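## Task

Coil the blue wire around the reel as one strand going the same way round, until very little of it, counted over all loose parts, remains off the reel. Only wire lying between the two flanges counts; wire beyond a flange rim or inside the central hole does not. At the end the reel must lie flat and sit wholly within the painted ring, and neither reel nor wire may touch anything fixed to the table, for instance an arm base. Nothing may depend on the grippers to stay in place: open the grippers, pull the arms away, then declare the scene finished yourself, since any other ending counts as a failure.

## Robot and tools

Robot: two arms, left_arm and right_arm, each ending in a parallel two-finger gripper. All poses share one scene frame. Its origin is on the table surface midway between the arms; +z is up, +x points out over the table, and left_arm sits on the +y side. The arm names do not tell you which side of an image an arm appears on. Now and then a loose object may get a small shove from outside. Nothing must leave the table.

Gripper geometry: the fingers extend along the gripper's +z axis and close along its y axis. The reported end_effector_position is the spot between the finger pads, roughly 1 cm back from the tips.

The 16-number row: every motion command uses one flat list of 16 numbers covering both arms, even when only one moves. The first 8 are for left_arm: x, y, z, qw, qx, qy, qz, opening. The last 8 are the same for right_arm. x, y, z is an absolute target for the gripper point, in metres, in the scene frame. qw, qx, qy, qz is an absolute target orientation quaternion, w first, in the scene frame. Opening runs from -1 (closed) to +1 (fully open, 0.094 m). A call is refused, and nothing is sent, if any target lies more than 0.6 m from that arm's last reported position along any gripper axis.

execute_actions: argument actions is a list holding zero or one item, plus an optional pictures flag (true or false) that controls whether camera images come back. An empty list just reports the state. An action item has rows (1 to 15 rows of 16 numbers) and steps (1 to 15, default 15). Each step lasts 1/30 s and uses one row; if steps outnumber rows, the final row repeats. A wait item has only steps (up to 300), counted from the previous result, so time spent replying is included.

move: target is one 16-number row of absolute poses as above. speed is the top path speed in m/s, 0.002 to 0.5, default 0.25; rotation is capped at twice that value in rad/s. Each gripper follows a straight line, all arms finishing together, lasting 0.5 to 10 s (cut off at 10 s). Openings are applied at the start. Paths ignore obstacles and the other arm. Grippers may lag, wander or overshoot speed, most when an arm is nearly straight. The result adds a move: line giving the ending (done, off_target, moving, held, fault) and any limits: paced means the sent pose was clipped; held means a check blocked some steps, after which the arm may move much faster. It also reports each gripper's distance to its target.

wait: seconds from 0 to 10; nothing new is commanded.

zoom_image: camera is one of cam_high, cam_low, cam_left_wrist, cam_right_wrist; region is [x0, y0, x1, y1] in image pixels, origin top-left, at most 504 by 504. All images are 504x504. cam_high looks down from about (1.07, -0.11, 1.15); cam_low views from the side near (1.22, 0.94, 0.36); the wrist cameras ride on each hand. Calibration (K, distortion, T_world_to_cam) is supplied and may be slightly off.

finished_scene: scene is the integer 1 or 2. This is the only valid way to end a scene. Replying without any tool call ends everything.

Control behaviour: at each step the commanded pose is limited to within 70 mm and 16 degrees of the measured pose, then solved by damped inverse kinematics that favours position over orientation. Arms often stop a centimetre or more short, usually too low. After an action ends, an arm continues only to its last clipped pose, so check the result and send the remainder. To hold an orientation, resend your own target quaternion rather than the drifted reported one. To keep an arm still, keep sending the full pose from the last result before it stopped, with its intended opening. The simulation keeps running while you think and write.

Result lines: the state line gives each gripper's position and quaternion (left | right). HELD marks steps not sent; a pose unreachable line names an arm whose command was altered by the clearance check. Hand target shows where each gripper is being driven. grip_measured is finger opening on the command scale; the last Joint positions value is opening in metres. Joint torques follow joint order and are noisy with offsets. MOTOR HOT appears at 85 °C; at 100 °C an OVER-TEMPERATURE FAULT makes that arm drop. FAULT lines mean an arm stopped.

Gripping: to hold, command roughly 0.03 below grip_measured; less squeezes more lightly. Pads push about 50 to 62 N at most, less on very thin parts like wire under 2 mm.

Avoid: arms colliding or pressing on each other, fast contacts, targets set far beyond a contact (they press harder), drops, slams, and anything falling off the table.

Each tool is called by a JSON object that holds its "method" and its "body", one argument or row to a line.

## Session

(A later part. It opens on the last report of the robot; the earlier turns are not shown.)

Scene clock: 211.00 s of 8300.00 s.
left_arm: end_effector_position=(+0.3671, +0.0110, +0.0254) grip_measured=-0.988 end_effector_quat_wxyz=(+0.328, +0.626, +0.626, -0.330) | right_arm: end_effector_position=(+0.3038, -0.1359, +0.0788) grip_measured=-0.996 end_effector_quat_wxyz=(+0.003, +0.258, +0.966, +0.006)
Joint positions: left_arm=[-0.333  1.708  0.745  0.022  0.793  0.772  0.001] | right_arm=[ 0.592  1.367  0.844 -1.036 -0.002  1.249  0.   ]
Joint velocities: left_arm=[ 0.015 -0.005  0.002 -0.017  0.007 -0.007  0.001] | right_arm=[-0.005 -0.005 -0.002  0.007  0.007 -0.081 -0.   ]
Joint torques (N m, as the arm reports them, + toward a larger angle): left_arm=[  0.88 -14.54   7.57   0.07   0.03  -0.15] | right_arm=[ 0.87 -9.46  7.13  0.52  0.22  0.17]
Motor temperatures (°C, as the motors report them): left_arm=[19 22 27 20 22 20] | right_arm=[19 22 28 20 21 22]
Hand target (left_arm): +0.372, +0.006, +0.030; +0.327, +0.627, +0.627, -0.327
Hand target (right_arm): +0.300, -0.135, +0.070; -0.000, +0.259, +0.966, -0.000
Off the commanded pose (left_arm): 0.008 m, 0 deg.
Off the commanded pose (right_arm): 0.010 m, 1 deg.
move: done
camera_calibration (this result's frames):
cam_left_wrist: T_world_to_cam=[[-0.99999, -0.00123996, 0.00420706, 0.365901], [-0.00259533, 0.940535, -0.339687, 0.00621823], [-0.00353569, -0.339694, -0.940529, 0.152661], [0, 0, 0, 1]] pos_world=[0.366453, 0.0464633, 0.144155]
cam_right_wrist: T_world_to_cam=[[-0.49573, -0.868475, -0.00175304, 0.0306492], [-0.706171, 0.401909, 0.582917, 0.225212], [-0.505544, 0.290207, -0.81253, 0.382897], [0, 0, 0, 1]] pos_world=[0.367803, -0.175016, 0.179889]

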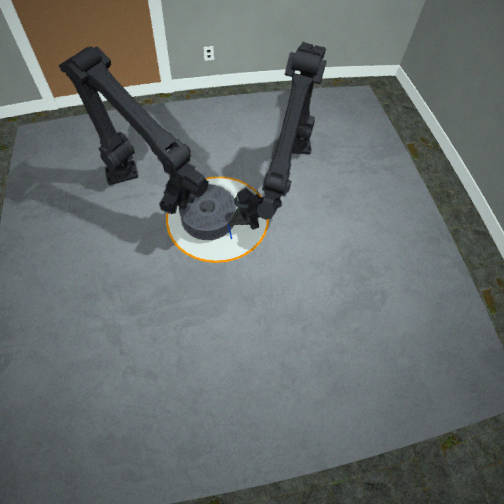

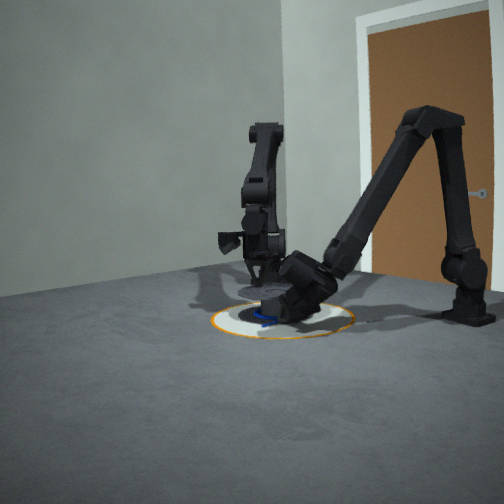

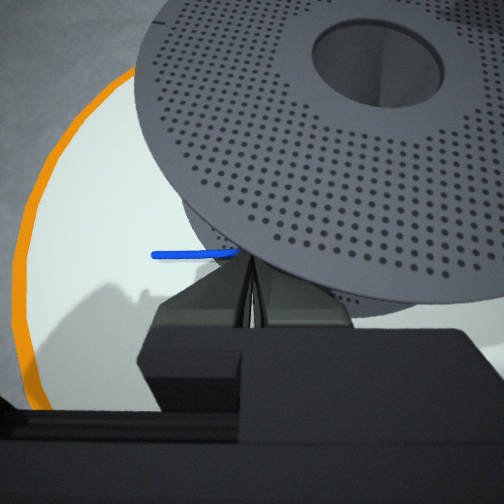

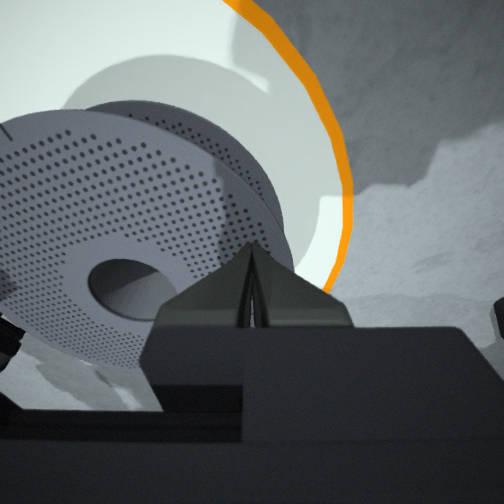

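Not touching yet.

{"method": "move", "body": {
  "target": [0.372,0.006,0.03,0.327,0.627,0.627,-0.327,-1,0.30,-0.125,0.045,0,0.259,0.966,0,-1],
  "speed": 0.02
}}

{"method": "zoom_image", "body": {
  "camera": "cam_low",
  "region": [200, 250, 350, 345]
}}

Scene clock: 215.10 s of 8300.00 s.
left_arm: end_effector_position=(+0.3671, +0.0111, +0.0254) grip_measured=-0.988 end_effector_quat_wxyz=(+0.328, +0.626, +0.626, -0.329) | right_arm: end_effector_position=(+0.3091, -0.1292, +0.0779) grip_measured=-0.996 end_effector_quat_wxyz=(+0.014, +0.263, +0.965, +0.018)
Joint positions: left_arm=[-0.333  1.708  0.745  0.021  0.792  0.772  0.001] | right_arm=[ 0.599  1.37   0.844 -1.001  0.005  1.266  0.   ]
Joint velocities: left_arm=[-0.005  0.005 -0.012 -0.007 -0.066  0.037  0.   ] | right_arm=[-0.005 -0.015  0.007 -0.007 -0.037 -0.066  0.001]
Joint torques (N m, as the arm reports them, + toward a larger angle): left_arm=[  0.87 -14.54   7.59   0.11   0.05  -0.15] | right_arm=[ 1.98 -5.77  5.35  1.93 -0.02  0.17]
Motor temperatures (°C, as the motors report them): left_arm=[19 22 27 20 22 20] | right_arm=[19 22 28 20 21 22]
Hand target (left_arm): +0.372, +0.006, +0.030; +0.327, +0.627, +0.627, -0.327
Hand target (right_arm): +0.299, -0.127, +0.048; +0.000, +0.259, +0.966, -0.000
Off the commanded pose (left_arm): 0.008 m, 0 deg.
Off the commanded pose (right_arm): 0.034 m, 3 deg.
move: off_target (right_arm)
camera_calibration (this result's frames):
cam_left_wrist: T_world_to_cam=[[-0.999989, -0.00146648, 0.00438059, 0.365876], [-0.00286567, 0.94069, -0.339255, 0.00625848], [-0.00362327, -0.339264, -0.940684, 0.152759], [0, 0, 0, 1]] pos_world=[0.366444, 0.0464749, 0.144219]
cam_right_wrist: T_world_to_cam=[[-0.503714, -0.863354, -0.0298539, 0.0444128], [-0.718331, 0.399405, 0.569627, 0.231337], [-0.479866, 0.308374, -0.821361, 0.378074], [0, 0, 0, 1]] pos_world=[0.369973, -0.170642, 0.180086]

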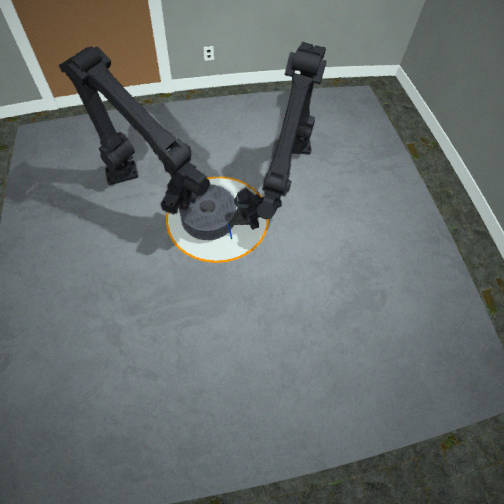

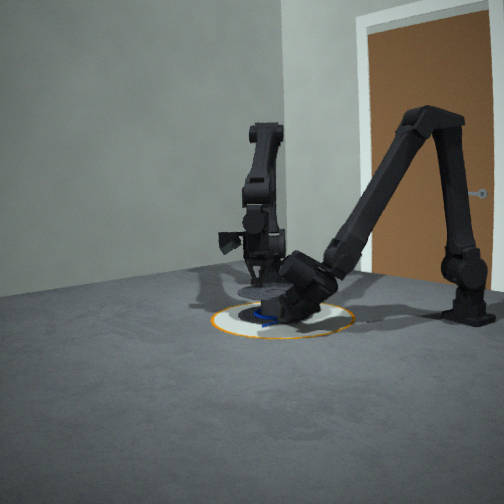

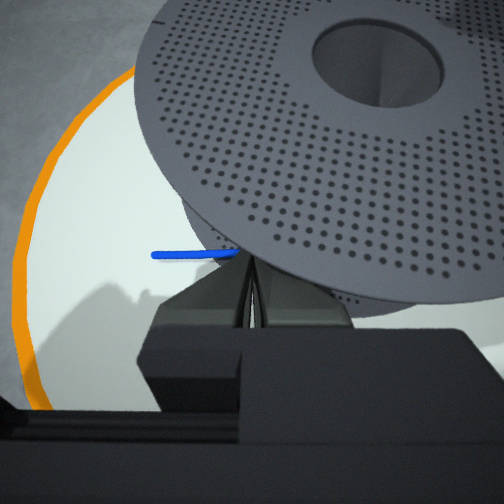

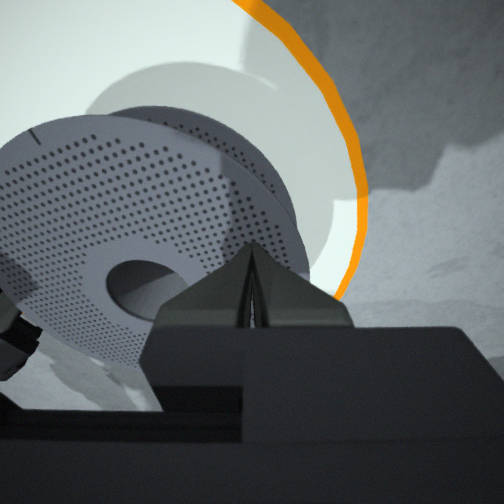

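Region (200, 250, 350, 345) of cam_low's 504x504 image, scaled by 3.360, with more detail than that image has; it fills the top 319 rows of this view, and the rest is white.

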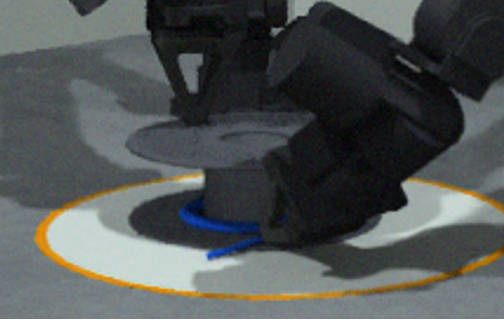

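{"method": "move", "body": {
  "target": [0.378,-0.03,0.028,0.27,0.72,0.518,-0.375,-1,0.30,-0.125,0.048,0,0.259,0.966,0,-1],
  "speed": 0.03
}}

{"method": "zoom_image", "body": {
  "camera": "cam_high",
  "region": [150, 160, 310, 280]
}}

Scene clock: 223.50 s of 8300.00 s.
left_arm: end_effector_position=(+0.3761, -0.0096, +0.0267) grip_measured=-0.988 end_effector_quat_wxyz=(+0.271, +0.710, +0.536, -0.368) | right_arm: end_effector_position=(+0.3091, -0.1295, +0.0780) grip_measured=-0.996 end_effector_quat_wxyz=(+0.014, +0.263, +0.964, +0.017)
Joint positions: left_arm=[-0.333  1.817  0.979 -0.413  0.91   1.164  0.001] | right_arm=[ 0.599  1.37   0.844 -1.001  0.006  1.267  0.   ]
Joint velocities: left_arm=[ 0.005  0.005 -0.002 -0.022  0.022 -0.022  0.001] | right_arm=[ 0.005 -0.005 -0.012  0.002  0.051  0.022  0.   ]
Joint torques (N m, as the arm reports them, + toward a larger angle): left_arm=[ -1.14 -14.7   10.22  -0.12   0.76  -0.06] | right_arm=[ 1.99 -6.06  5.75  1.65 -0.09  0.19]
Motor temperatures (°C, as the motors report them): left_arm=[19 23 28 20 22 20] | right_arm=[19 22 27 20 21 22]
Hand target (left_arm): +0.377, -0.029, +0.029; +0.270, +0.719, +0.520, -0.374
Hand target (right_arm): +0.299, -0.127, +0.050; +0.000, +0.259, +0.966, -0.000
Off the commanded pose (left_arm): 0.021 m, 2 deg.
Off the commanded pose (right_arm): 0.032 m, 3 deg.
move: off_target (left_arm, right_arm)
camera_calibration (this result's frames):
cam_left_wrist: T_world_to_cam=[[-0.960908, 0.276672, 0.0104306, 0.362619], [0.258701, 0.910641, -0.322189, -0.0729364], [-0.0986392, -0.306896, -0.946618, 0.183204], [0, 0, 0, 1]] pos_world=[0.385383, 0.022317, 0.146142]
cam_right_wrist: T_world_to_cam=[[-0.50441, -0.862976, -0.0290491, 0.0444199], [-0.718402, 0.400767, 0.56858, 0.231603], [-0.479029, 0.307666, -0.822115, 0.377926], [0, 0, 0, 1]] pos_world=[0.369827, -0.170761, 0.180304]

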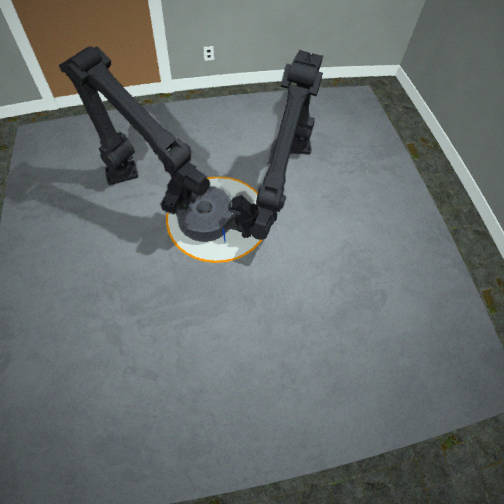

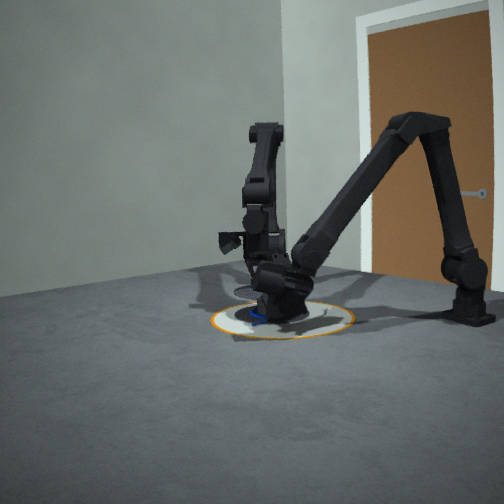

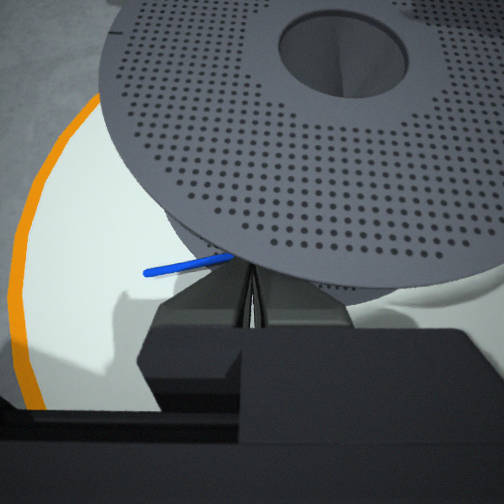

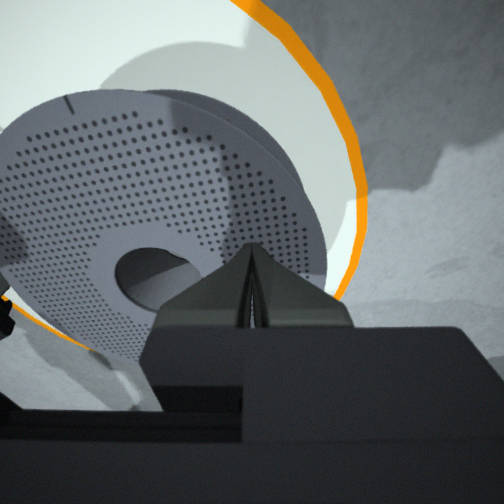

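Region (150, 160, 310, 280) of cam_high's 504x504 image, scaled by 3.150, with more detail than that image has; it fills the top 378 rows of this view, and the rest is white.

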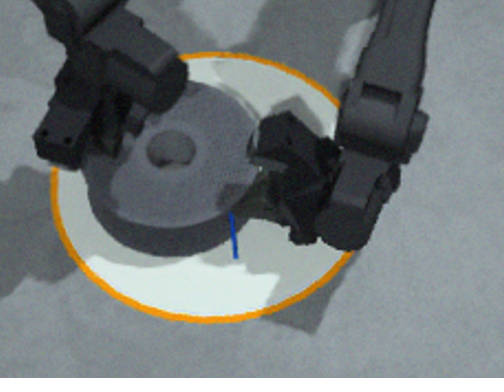

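{"method": "move", "body": {
  "target": [0.40,0.05,0.07,0.27,0.72,0.518,-0.375,-1,0.305,-0.128,0.06,0,0.259,0.966,0,-1],
  "speed": 0.06
}}

{"method": "zoom_image", "body": {
  "camera": "cam_high",
  "region": [150, 160, 310, 280]
}}

Scene clock: 228.03 s of 8300.00 s.
left_arm: end_effector_position=(+0.3823, +0.0538, +0.0526) grip_measured=-0.988 end_effector_quat_wxyz=(+0.250, +0.714, +0.530, -0.384) | right_arm: end_effector_position=(+0.3089, -0.1295, +0.0781) grip_measured=-0.996 end_effector_quat_wxyz=(+0.014, +0.263, +0.964, +0.017)
Joint positions: left_arm=[-0.198  1.771  1.015 -0.764  0.951  1.446  0.001] | right_arm=[ 0.599  1.369  0.844 -1.002  0.006  1.267  0.   ]
Joint velocities: left_arm=[ 0.005  0.005 -0.017 -0.002  0.022  0.051 -0.   ] | right_arm=[-0.005 -0.024  0.002 -0.007 -0.007 -0.022  0.   ]
Joint torques (N m, as the arm reports them, + toward a larger angle): left_arm=[  2.38 -17.28   9.87  -0.64   0.64   0.04] | right_arm=[ 0.62 -6.88  7.78  0.44 -0.11  0.03]
Motor temperatures (°C, as the motors report them): left_arm=[19 23 28 20 22 20] | right_arm=[19 21 27 20 21 22]
Hand target (left_arm): +0.400, +0.051, +0.070; +0.270, +0.720, +0.519, -0.373
Hand target (right_arm): +0.304, -0.129, +0.061; -0.000, +0.259, +0.966, +0.000
Off the commanded pose (left_arm): 0.025 m, 3 deg.
Off the commanded pose (right_arm): 0.019 m, 3 deg.
move: off_target (left_arm, right_arm)
camera_calibration (this result's frames):
cam_left_wrist: T_world_to_cam=[[-0.948543, 0.312291, 0.0523556, 0.341943], [0.279785, 0.904004, -0.32326, -0.131654], [-0.148281, -0.291978, -0.944861, 0.245826], [0, 0, 0, 1]] pos_world=[0.397634, 0.0840057, 0.17181]
cam_right_wrist: T_world_to_cam=[[-0.504411, -0.862983, -0.0288012, 0.0442637], [-0.718103, 0.40074, 0.568978, 0.231313], [-0.479477, 0.307681, -0.821848, 0.378082], [0, 0, 0, 1]] pos_world=[0.369715, -0.170826, 0.180389]

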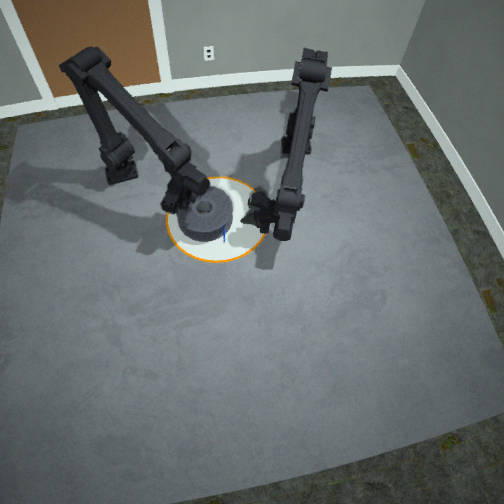

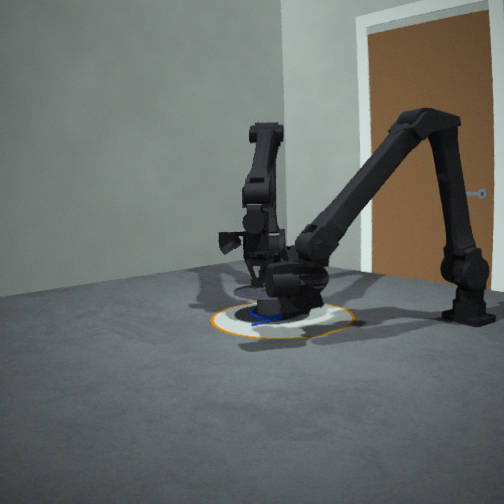

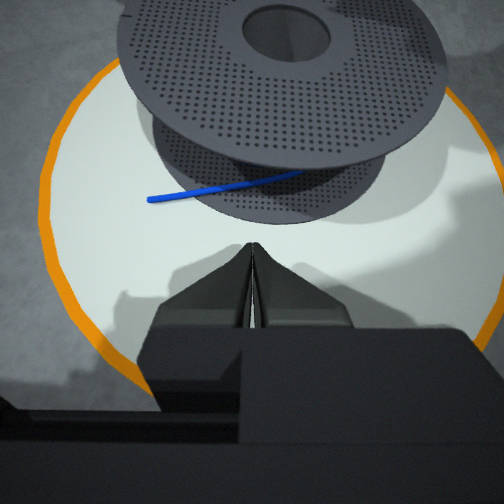

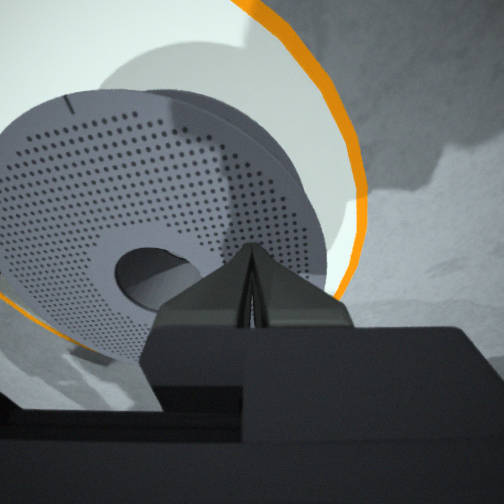

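Region (150, 160, 310, 280) of cam_high's 504x504 image, scaled by 3.150, with more detail than that image has; it fills the top 378 rows of this view, and the rest is white.

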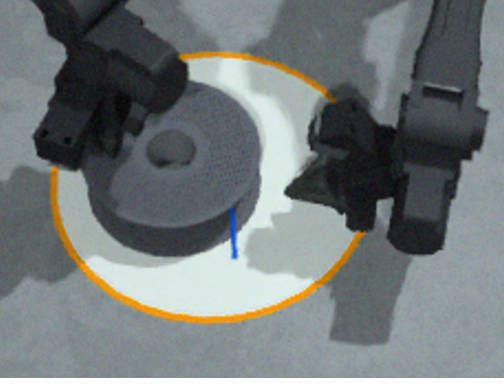

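{"method": "move", "body": {
  "target": [0.44,0.0,0.10,-0.258,0.068,0.964,0.018,-0.5,0.305,-0.128,0.06,0,0.259,0.966,0,-1],
  "speed": 0.15
}}

{"method": "move", "body": {
  "target": [0.427,-0.034,0.03,-0.258,0.068,0.964,0.018,-0.5,0.305,-0.128,0.06,0,0.259,0.966,0,-1],
  "speed": 0.06
}}

Scene clock: 243.37 s of 8300.00 s.
left_arm: end_effector_position=(+0.4316, +0.0115, +0.1003) grip_measured=-0.503 end_effector_quat_wxyz=(-0.229, +0.062, +0.971, -0.002) | right_arm: end_effector_position=(+0.3089, -0.1295, +0.0781) grip_measured=-0.996 end_effector_quat_wxyz=(+0.014, +0.263, +0.964, +0.017)
Joint positions: left_arm=[-0.424  2.069  1.781 -1.681  0.241 -0.443  0.023] | right_arm=[ 0.599  1.369  0.844 -1.002  0.006  1.267  0.   ]
Joint velocities: left_arm=[-0.005  0.005 -0.012 -0.007 -0.007 -0.051 -0.001] | right_arm=[-0.005 -0.015 -0.007  0.007  0.051  0.037 -0.001]
Joint torques (N m, as the arm reports them, + toward a larger angle): left_arm=[  0.29 -20.85  12.09  -1.7   -0.05  -0.26] | right_arm=[ 0.63 -6.9   7.77  0.45 -0.09  0.03]
Motor temperatures (°C, as the motors report them): left_arm=[19 23 30 20 22 20] | right_arm=[19 21 27 20 21 22]
Hand target (left_arm): +0.436, -0.000, +0.100; -0.227, +0.061, +0.972, +0.002
Hand target (right_arm): +0.305, -0.129, +0.061; -0.000, +0.259, +0.966, +0.000
Off the commanded pose (left_arm): 0.014 m, 4 deg.
Off the commanded pose (right_arm): 0.019 m, 3 deg.
joint sent to its limit (left arm) — the command would take joint 4 (wrist pitch) past its lower limit, so that joint was sent only as far as its limit.
After step 90, 4.80 s passed at rest.
move: off_target (left_arm, right_arm)
camera_calibration (this result's frames):
cam_left_wrist: T_world_to_cam=[[-0.116404, -0.992739, 0.0303065, 0.0574955], [-0.46339, 0.0812735, 0.88242, 0.117547], [-0.878476, 0.0886734, -0.469486, 0.548935], [0, 0, 0, 1]] pos_world=[0.543388, -0.00115126, 0.152249]
cam_right_wrist: T_world_to_cam=[[-0.504411, -0.862983, -0.0288012, 0.0442637], [-0.718103, 0.40074, 0.568978, 0.231313], [-0.479477, 0.307681, -0.821848, 0.378082], [0, 0, 0, 1]] pos_world=[0.369715, -0.170826, 0.180389]

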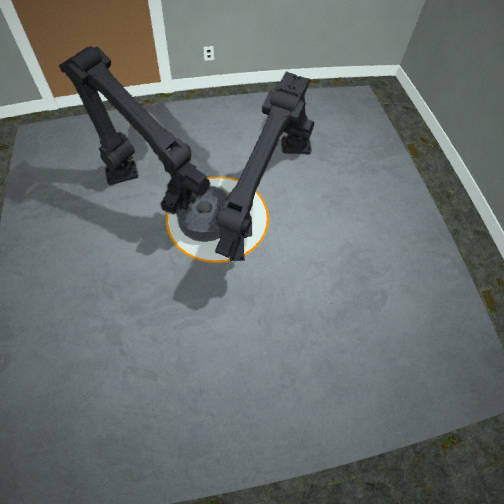

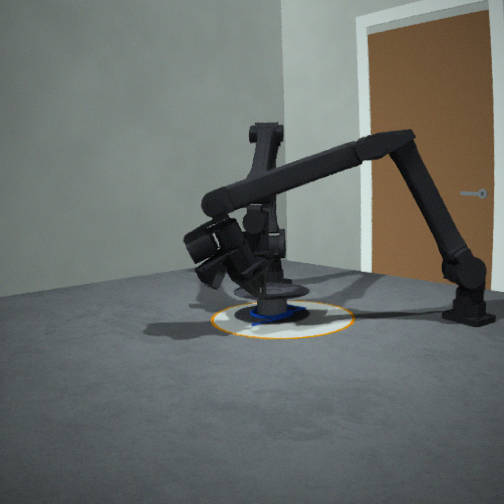

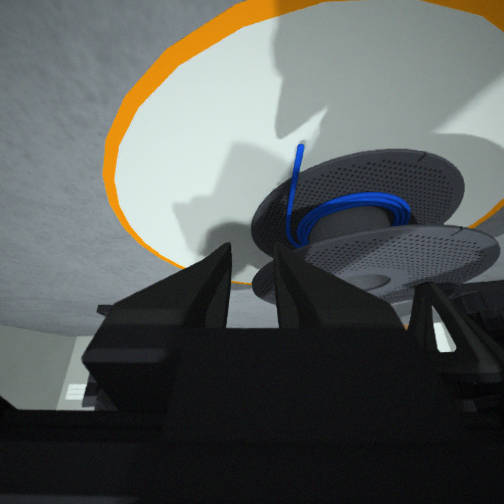

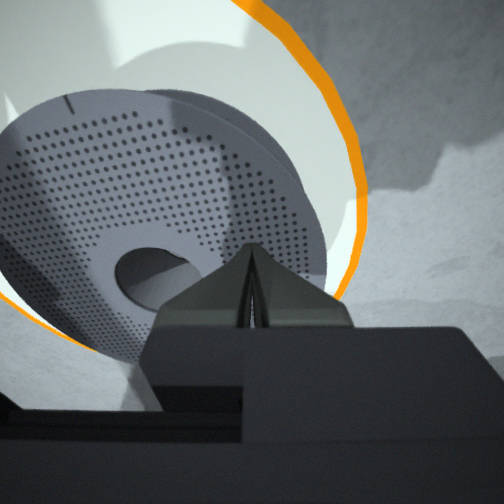

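Scene clock: 245.13 s of 8300.00 s.
left_arm: end_effector_position=(+0.4176, -0.0184, +0.0337) grip_measured=-0.503 end_effector_quat_wxyz=(-0.271, +0.068, +0.960, +0.026) | right_arm: end_effector_position=(+0.3089, -0.1295, +0.0781) grip_measured=-0.996 end_effector_quat_wxyz=(+0.014, +0.263, +0.964, +0.017)
Joint positions: left_arm=[-0.479  2.221  1.829 -1.673  0.258 -0.468  0.023] | right_arm=[ 0.599  1.369  0.844 -1.002  0.005  1.267  0.   ]
Joint velocities: left_arm=[-0.015 -0.005  0.007 -0.007  0.037 -0.037 -0.   ] | right_arm=[-0.005  0.015  0.007  0.002 -0.007 -0.007 -0.001]
Joint torques (N m, as the arm reports them, + toward a larger angle): left_arm=[  0.52 -22.3   11.4   -0.52   0.2   -0.26] | right_arm=[ 0.59 -6.94  7.77  0.45 -0.09  0.03]
Motor temperatures (°C, as the motors report them): left_arm=[19 24 30 20 22 20] | right_arm=[19 21 27 20 21 22]
Hand target (left_arm): +0.427, -0.034, +0.030; -0.258, +0.068, +0.964, +0.018
Hand target (right_arm): +0.305, -0.129, +0.061; -0.000, +0.259, +0.966, +0.000
Off the commanded pose (left_arm): 0.019 m, 2 deg.
Off the commanded pose (right_arm): 0.019 m, 3 deg.
move: off_target (left_arm, right_arm)
camera_calibration (this result's frames):
cam_left_wrist: T_world_to_cam=[[-0.141312, -0.989848, -0.0152504, 0.0401695], [-0.385874, 0.0408883, 0.921645, 0.137844], [-0.911665, 0.136124, -0.387734, 0.52003], [0, 0, 0, 1]] pos_world=[0.53296, -0.0366633, 0.0752027]
cam_right_wrist: T_world_to_cam=[[-0.504404, -0.862984, -0.0289166, 0.0442904], [-0.717964, 0.400566, 0.569275, 0.231174], [-0.479692, 0.307905, -0.821639, 0.378124], [0, 0, 0, 1]] pos_world=[0.369698, -0.170805, 0.180361]

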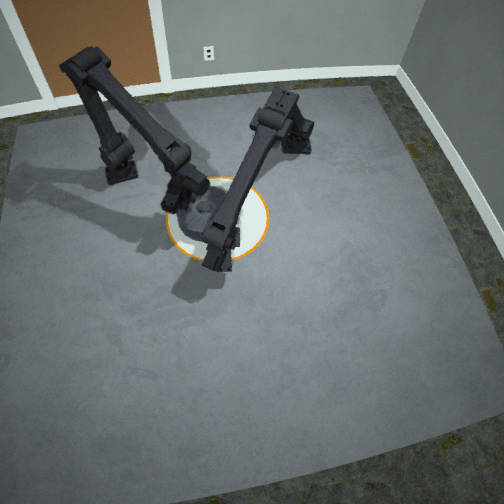

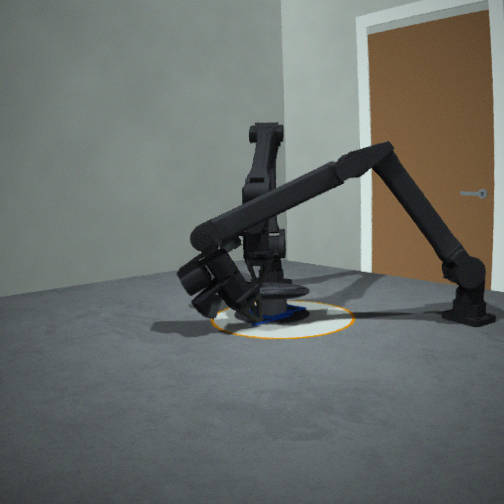

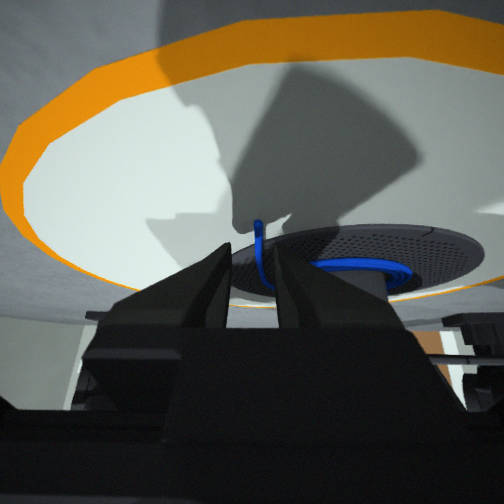

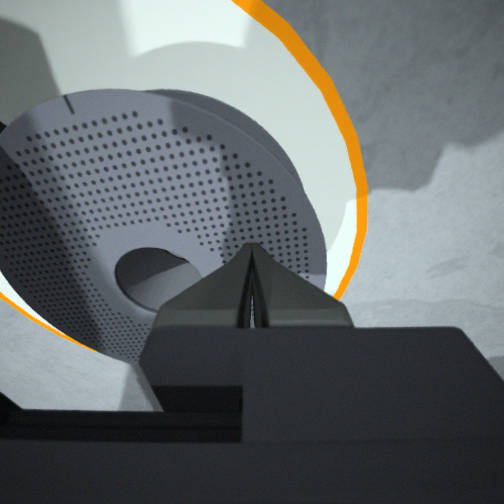

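Centered. Lower and close.

{"method": "move", "body": {
  "target": [0.427,-0.034,0.008,-0.258,0.068,0.964,0.018,-0.5,0.305,-0.128,0.06,0,0.259,0.966,0,-1],
  "speed": 0.02
}}

{"method": "move", "body": {
  "target": [0.427,-0.034,0.008,-0.258,0.068,0.964,0.018,-0.99,0.305,-0.128,0.06,0,0.259,0.966,0,-1],
  "speed": 0.02
}}

Scene clock: 249.30 s of 8300.00 s.
left_arm: end_effector_position=(+0.4228, -0.0227, +0.0247) grip_measured=-0.503 end_effector_quat_wxyz=(-0.261, +0.069, +0.963, +0.019) | right_arm: end_effector_position=(+0.3088, -0.1294, +0.0781) grip_measured=-0.996 end_effector_quat_wxyz=(+0.014, +0.263, +0.964, +0.017)
Joint positions: left_arm=[-0.479  2.232  1.831 -1.639  0.259 -0.468  0.023] | right_arm=[ 0.599  1.369  0.844 -1.002  0.005  1.267  0.   ]
Joint velocities: left_arm=[ 0.005  0.005 -0.017  0.002 -0.022  0.022  0.   ] | right_arm=[-0.005 -0.005 -0.002  0.002 -0.051  0.037 -0.   ]
Joint torques (N m, as the arm reports them, + toward a larger angle): left_arm=[  0.75 -21.69   9.77  -0.02   0.17  -0.26] | right_arm=[ 0.62 -6.9   7.77  0.44 -0.08  0.03]
Motor temperatures (°C, as the motors report them): left_arm=[19 24 30 20 22 20] | right_arm=[19 21 27 20 21 22]
Hand target (left_arm): +0.426, -0.034, +0.008; -0.258, +0.068, +0.964, +0.018
Hand target (right_arm): +0.305, -0.129, +0.061; -0.000, +0.259, +0.966, +0.000
Off the commanded pose (left_arm): 0.021 m, 0 deg.
Off the commanded pose (right_arm): 0.019 m, 3 deg.
move: off_target (left_arm, right_arm)
camera_calibration (this result's frames):
cam_left_wrist: T_world_to_cam=[[-0.140472, -0.990082, -0.00208492, 0.0357937], [-0.4036, 0.0553392, 0.913261, 0.1564], [-0.904088, 0.129129, -0.407371, 0.519002], [0, 0, 0, 1]] pos_world=[0.537374, -0.0402344, 0.0686666]
cam_right_wrist: T_world_to_cam=[[-0.504397, -0.862984, -0.0290321, 0.0443171], [-0.717826, 0.400393, 0.569571, 0.231034], [-0.479907, 0.30813, -0.821429, 0.378167], [0, 0, 0, 1]] pos_world=[0.369681, -0.170784, 0.180333]

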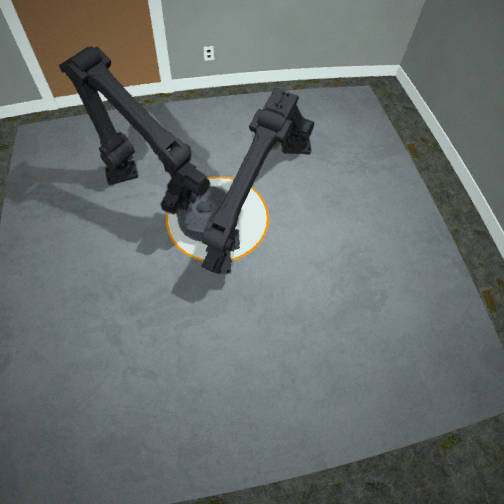

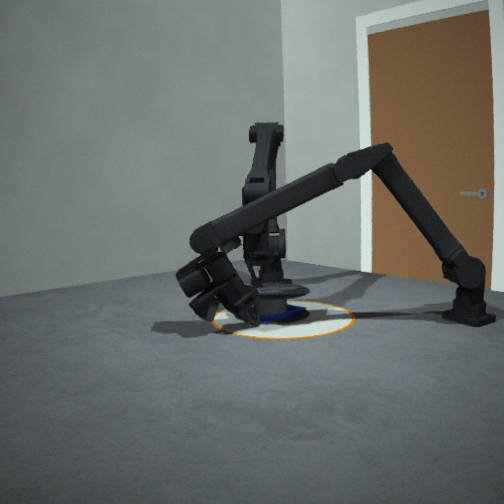

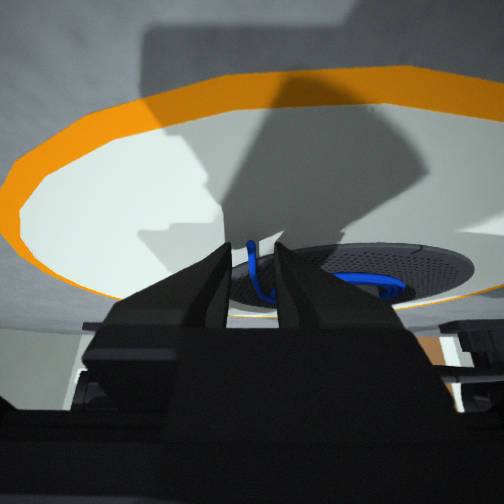

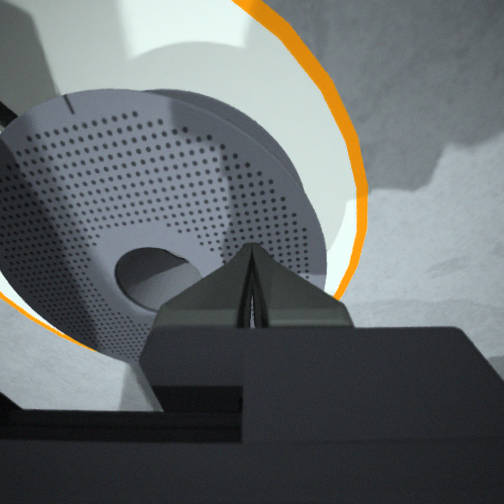

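Scene clock: 250.67 s of 8300.00 s.
left_arm: end_effector_position=(+0.4228, -0.0229, +0.0246) grip_measured=-0.964 end_effector_quat_wxyz=(-0.261, +0.069, +0.963, +0.018) | right_arm: end_effector_position=(+0.3088, -0.1294, +0.0781) grip_measured=-0.996 end_effector_quat_wxyz=(+0.014, +0.263, +0.964, +0.017)
Joint positions: left_arm=[-0.479  2.232  1.831 -1.638  0.259 -0.468  0.002] | right_arm=[ 0.599  1.369  0.844 -1.002  0.005  1.267  0.   ]
Joint velocities: left_arm=[-0.024 -0.005 -0.022  0.002  0.037 -0.051  0.001] | right_arm=[-0.024 -0.005 -0.022 -0.012  0.051 -0.022 -0.   ]
Joint torques (N m, as the arm reports them, + toward a larger angle): left_arm=[  0.58 -21.44   9.65  -0.03   0.14  -0.25] | right_arm=[ 0.61 -6.9   7.77  0.45 -0.07  0.03]
Motor temperatures (°C, as the motors report them): left_arm=[19 24 30 20 22 20] | right_arm=[19 21 27 20 21 22]
Hand target (left_arm): +0.426, -0.034, +0.008; -0.258, +0.068, +0.964, +0.018
Hand target (right_arm): +0.305, -0.129, +0.061; -0.000, +0.259, +0.966, +0.000
Off the commanded pose (left_arm): 0.020 m, 0 deg.
Off the commanded pose (right_arm): 0.019 m, 3 deg.
move: off_target (left_arm, right_arm)
camera_calibration (this result's frames):
cam_left_wrist: T_world_to_cam=[[-0.140131, -0.990132, -0.00130466, 0.0354709], [-0.403503, 0.0559036, 0.913269, 0.15639], [-0.904184, 0.128504, -0.407355, 0.51904], [0, 0, 0, 1]] pos_world=[0.537382, -0.0403206, 0.0686541]
cam_right_wrist: T_world_to_cam=[[-0.504397, -0.862984, -0.0290321, 0.0443171], [-0.717826, 0.400393, 0.569571, 0.231034], [-0.479907, 0.30813, -0.821429, 0.378167], [0, 0, 0, 1]] pos_world=[0.369681, -0.170784, 0.180333]

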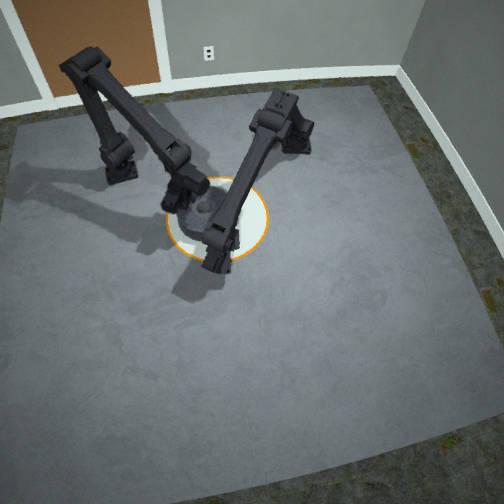

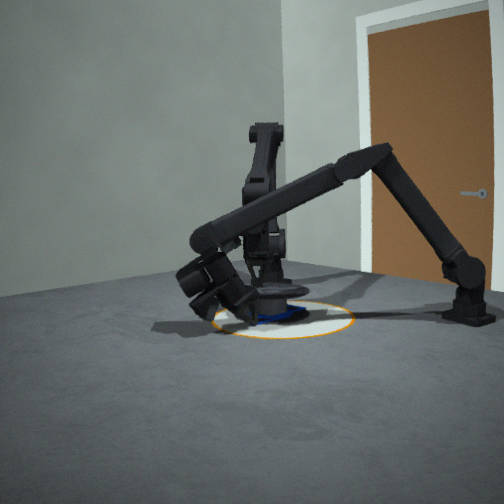

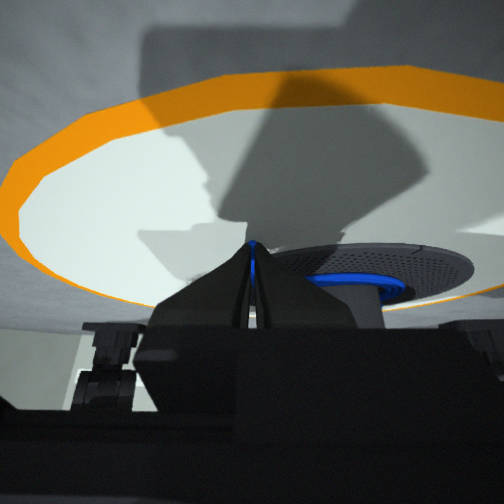

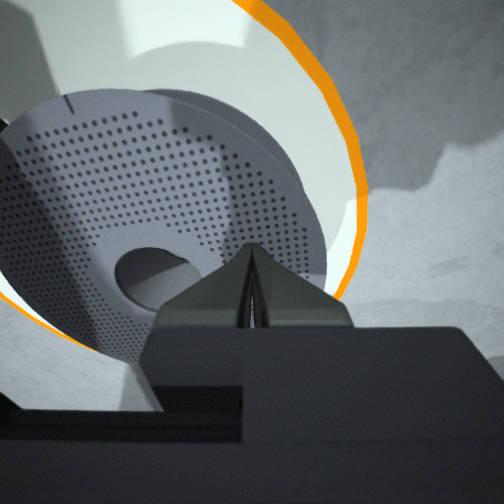

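{"method": "move", "body": {
  "target": [0.43,-0.055,0.044,-0.211,0.366,0.785,-0.453,-0.99,0.305,-0.128,0.06,0,0.259,0.966,0,-1],
  "speed": 0.07
}}

{"method": "move", "body": {
  "target": [0.398,-0.09,0.036,-0.211,0.366,0.785,-0.453,-0.99,0.305,-0.128,0.06,0,0.259,0.966,0,-1],
  "speed": 0.03
}}

{"method": "zoom_image", "body": {
  "camera": "cam_high",
  "region": [150, 160, 310, 280]
}}

Scene clock: 263.37 s of 8300.00 s.
left_arm: end_effector_position=(+0.4188, -0.0548, +0.0495) grip_measured=-0.964 end_effector_quat_wxyz=(-0.219, +0.367, +0.786, -0.447) | right_arm: end_effector_position=(+0.3088, -0.1294, +0.0781) grip_measured=-0.996 end_effector_quat_wxyz=(+0.014, +0.263, +0.964, +0.017)
Joint positions: left_arm=[-0.357  2.233  1.722 -1.579  0.951  0.595  0.002] | right_arm=[ 0.599  1.369  0.844 -1.002  0.005  1.267  0.   ]
Joint velocities: left_arm=[ 0.005 -0.024 -0.007 -0.007 -0.037  0.051 -0.   ] | right_arm=[-0.005  0.005  0.002 -0.002  0.022  0.022 -0.001]
Joint torques (N m, as the arm reports them, + toward a larger angle): left_arm=[  2.47 -21.89  10.05  -1.75   0.55   0.12] | right_arm=[ 0.59 -6.89  7.77  0.44 -0.06  0.03]
Motor temperatures (°C, as the motors report them): left_arm=[19 25 29 20 22 20] | right_arm=[19 21 28 20 21 22]
Hand target (left_arm): +0.430, -0.054, +0.045; -0.216, +0.366, +0.784, -0.452
Hand target (right_arm): +0.305, -0.129, +0.061; -0.000, +0.259, +0.966, +0.000
Off the commanded pose (left_arm): 0.012 m, 1 deg.
Off the commanded pose (right_arm): 0.019 m, 3 deg.
After step 90, 0.87 s passed at rest.
move: off_target (left_arm, right_arm)
camera_calibration (this result's frames):
cam_left_wrist: T_world_to_cam=[[-0.379385, -0.332686, 0.863358, 0.0967371], [-0.125809, 0.943002, 0.308091, 0.0961061], [-0.916646, 0.00826731, -0.399615, 0.527889], [0, 0, 0, 1]] pos_world=[0.532679, -0.0628094, 0.0978243]
cam_right_wrist: T_world_to_cam=[[-0.50439, -0.862984, -0.0291476, 0.0443438], [-0.717687, 0.40022, 0.569868, 0.230895], [-0.480121, 0.308354, -0.821219, 0.37821], [0, 0, 0, 1]] pos_world=[0.369664, -0.170763, 0.180306]

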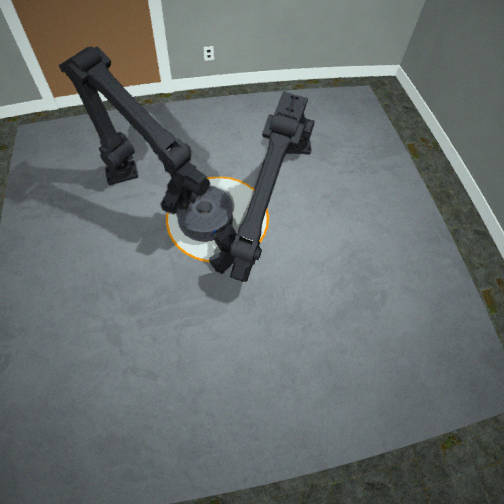

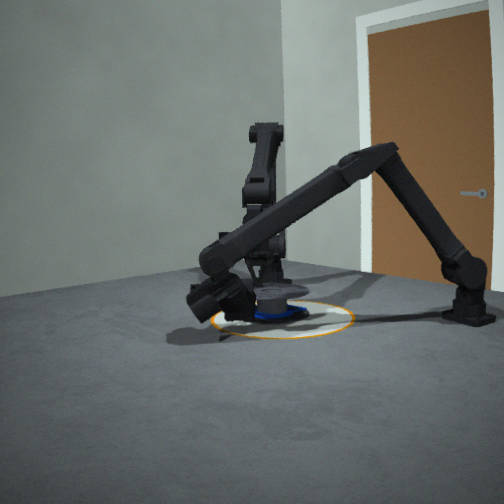

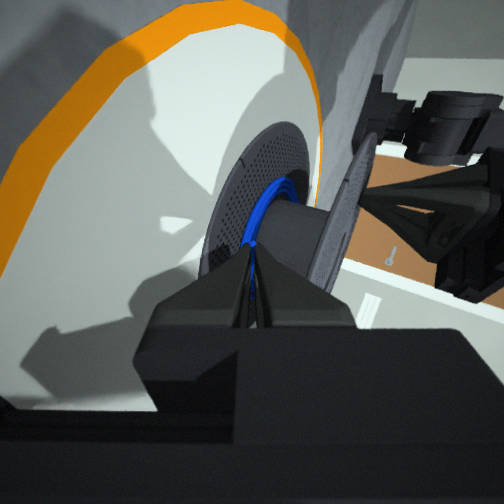

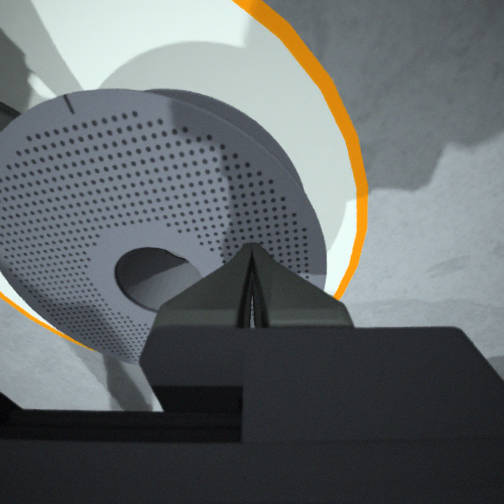

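Scene clock: 265.03 s of 8300.00 s.
left_arm: end_effector_position=(+0.4066, -0.0843, +0.0381) grip_measured=-0.964 end_effector_quat_wxyz=(-0.206, +0.366, +0.785, -0.455) | right_arm: end_effector_position=(+0.3088, -0.1294, +0.0781) grip_measured=-0.996 end_effector_quat_wxyz=(+0.014, +0.263, +0.964, +0.017)
Joint positions: left_arm=[-0.406  2.233  1.696 -1.453  0.99   0.501  0.002] | right_arm=[ 0.599  1.369  0.844 -1.002  0.005  1.267  0.   ]
Joint velocities: left_arm=[-0.005 -0.005  0.007  0.002  0.007 -0.11   0.001] | right_arm=[-0.005  0.005 -0.002 -0.027  0.037 -0.037  0.001]
Joint torques (N m, as the arm reports them, + toward a larger angle): left_arm=[  0.02 -24.77   5.97  -0.2    0.61  -0.19] | right_arm=[ 0.61 -6.84  7.76  0.44 -0.05  0.03]
Motor temperatures (°C, as the motors report them): left_arm=[19 25 29 20 22 20] | right_arm=[19 21 28 20 21 22]
Hand target (left_arm): +0.398, -0.090, +0.036; -0.212, +0.366, +0.784, -0.454
Hand target (right_arm): +0.305, -0.129, +0.061; -0.000, +0.259, +0.966, +0.000
Off the commanded pose (left_arm): 0.011 m, 1 deg.
Off the commanded pose (right_arm): 0.019 m, 3 deg.
move: off_target (left_arm, right_arm)
camera_calibration (this result's frames):
cam_left_wrist: T_world_to_cam=[[-0.386009, -0.32035, 0.865086, 0.0958798], [-0.14444, 0.947189, 0.286303, 0.134636], [-0.911117, -0.0144372, -0.411895, 0.508622], [0, 0, 0, 1]] pos_world=[0.519871, -0.0894673, 0.0880079]
cam_right_wrist: T_world_to_cam=[[-0.50439, -0.862984, -0.0291476, 0.0443438], [-0.717687, 0.40022, 0.569868, 0.230895], [-0.480121, 0.308354, -0.821219, 0.37821], [0, 0, 0, 1]] pos_world=[0.369664, -0.170763, 0.180306]

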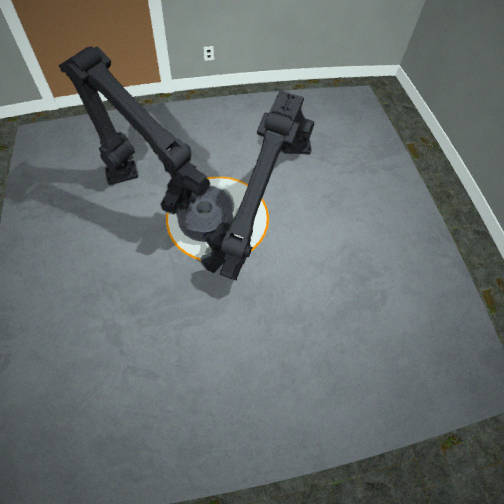

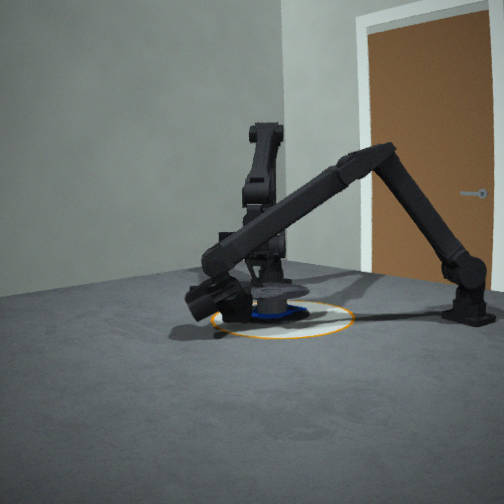

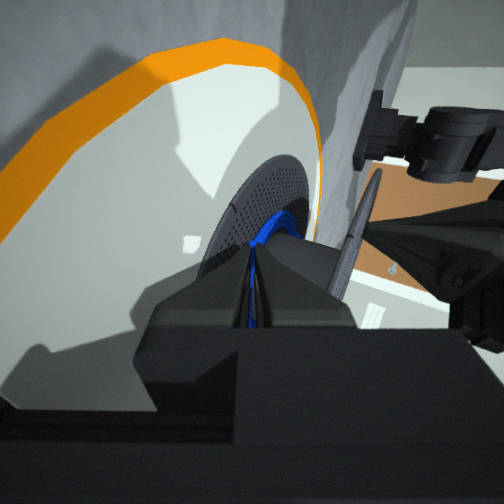

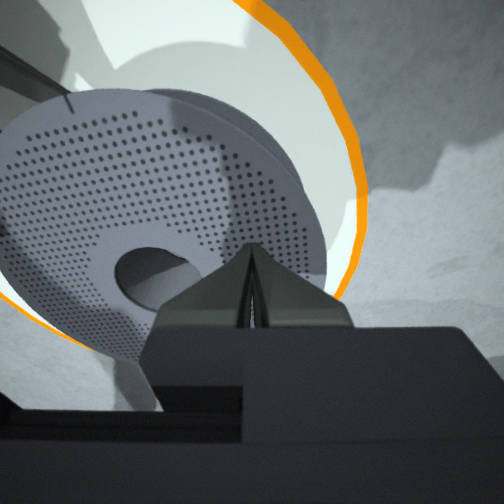

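Region (150, 160, 310, 280) of cam_high's 504x504 image, scaled by 3.150, with more detail than that image has; it fills the top 378 rows of this view, and the rest is white.

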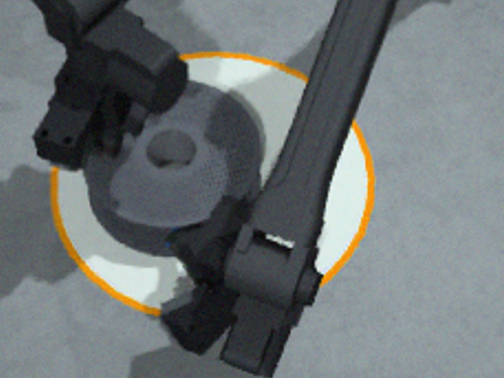

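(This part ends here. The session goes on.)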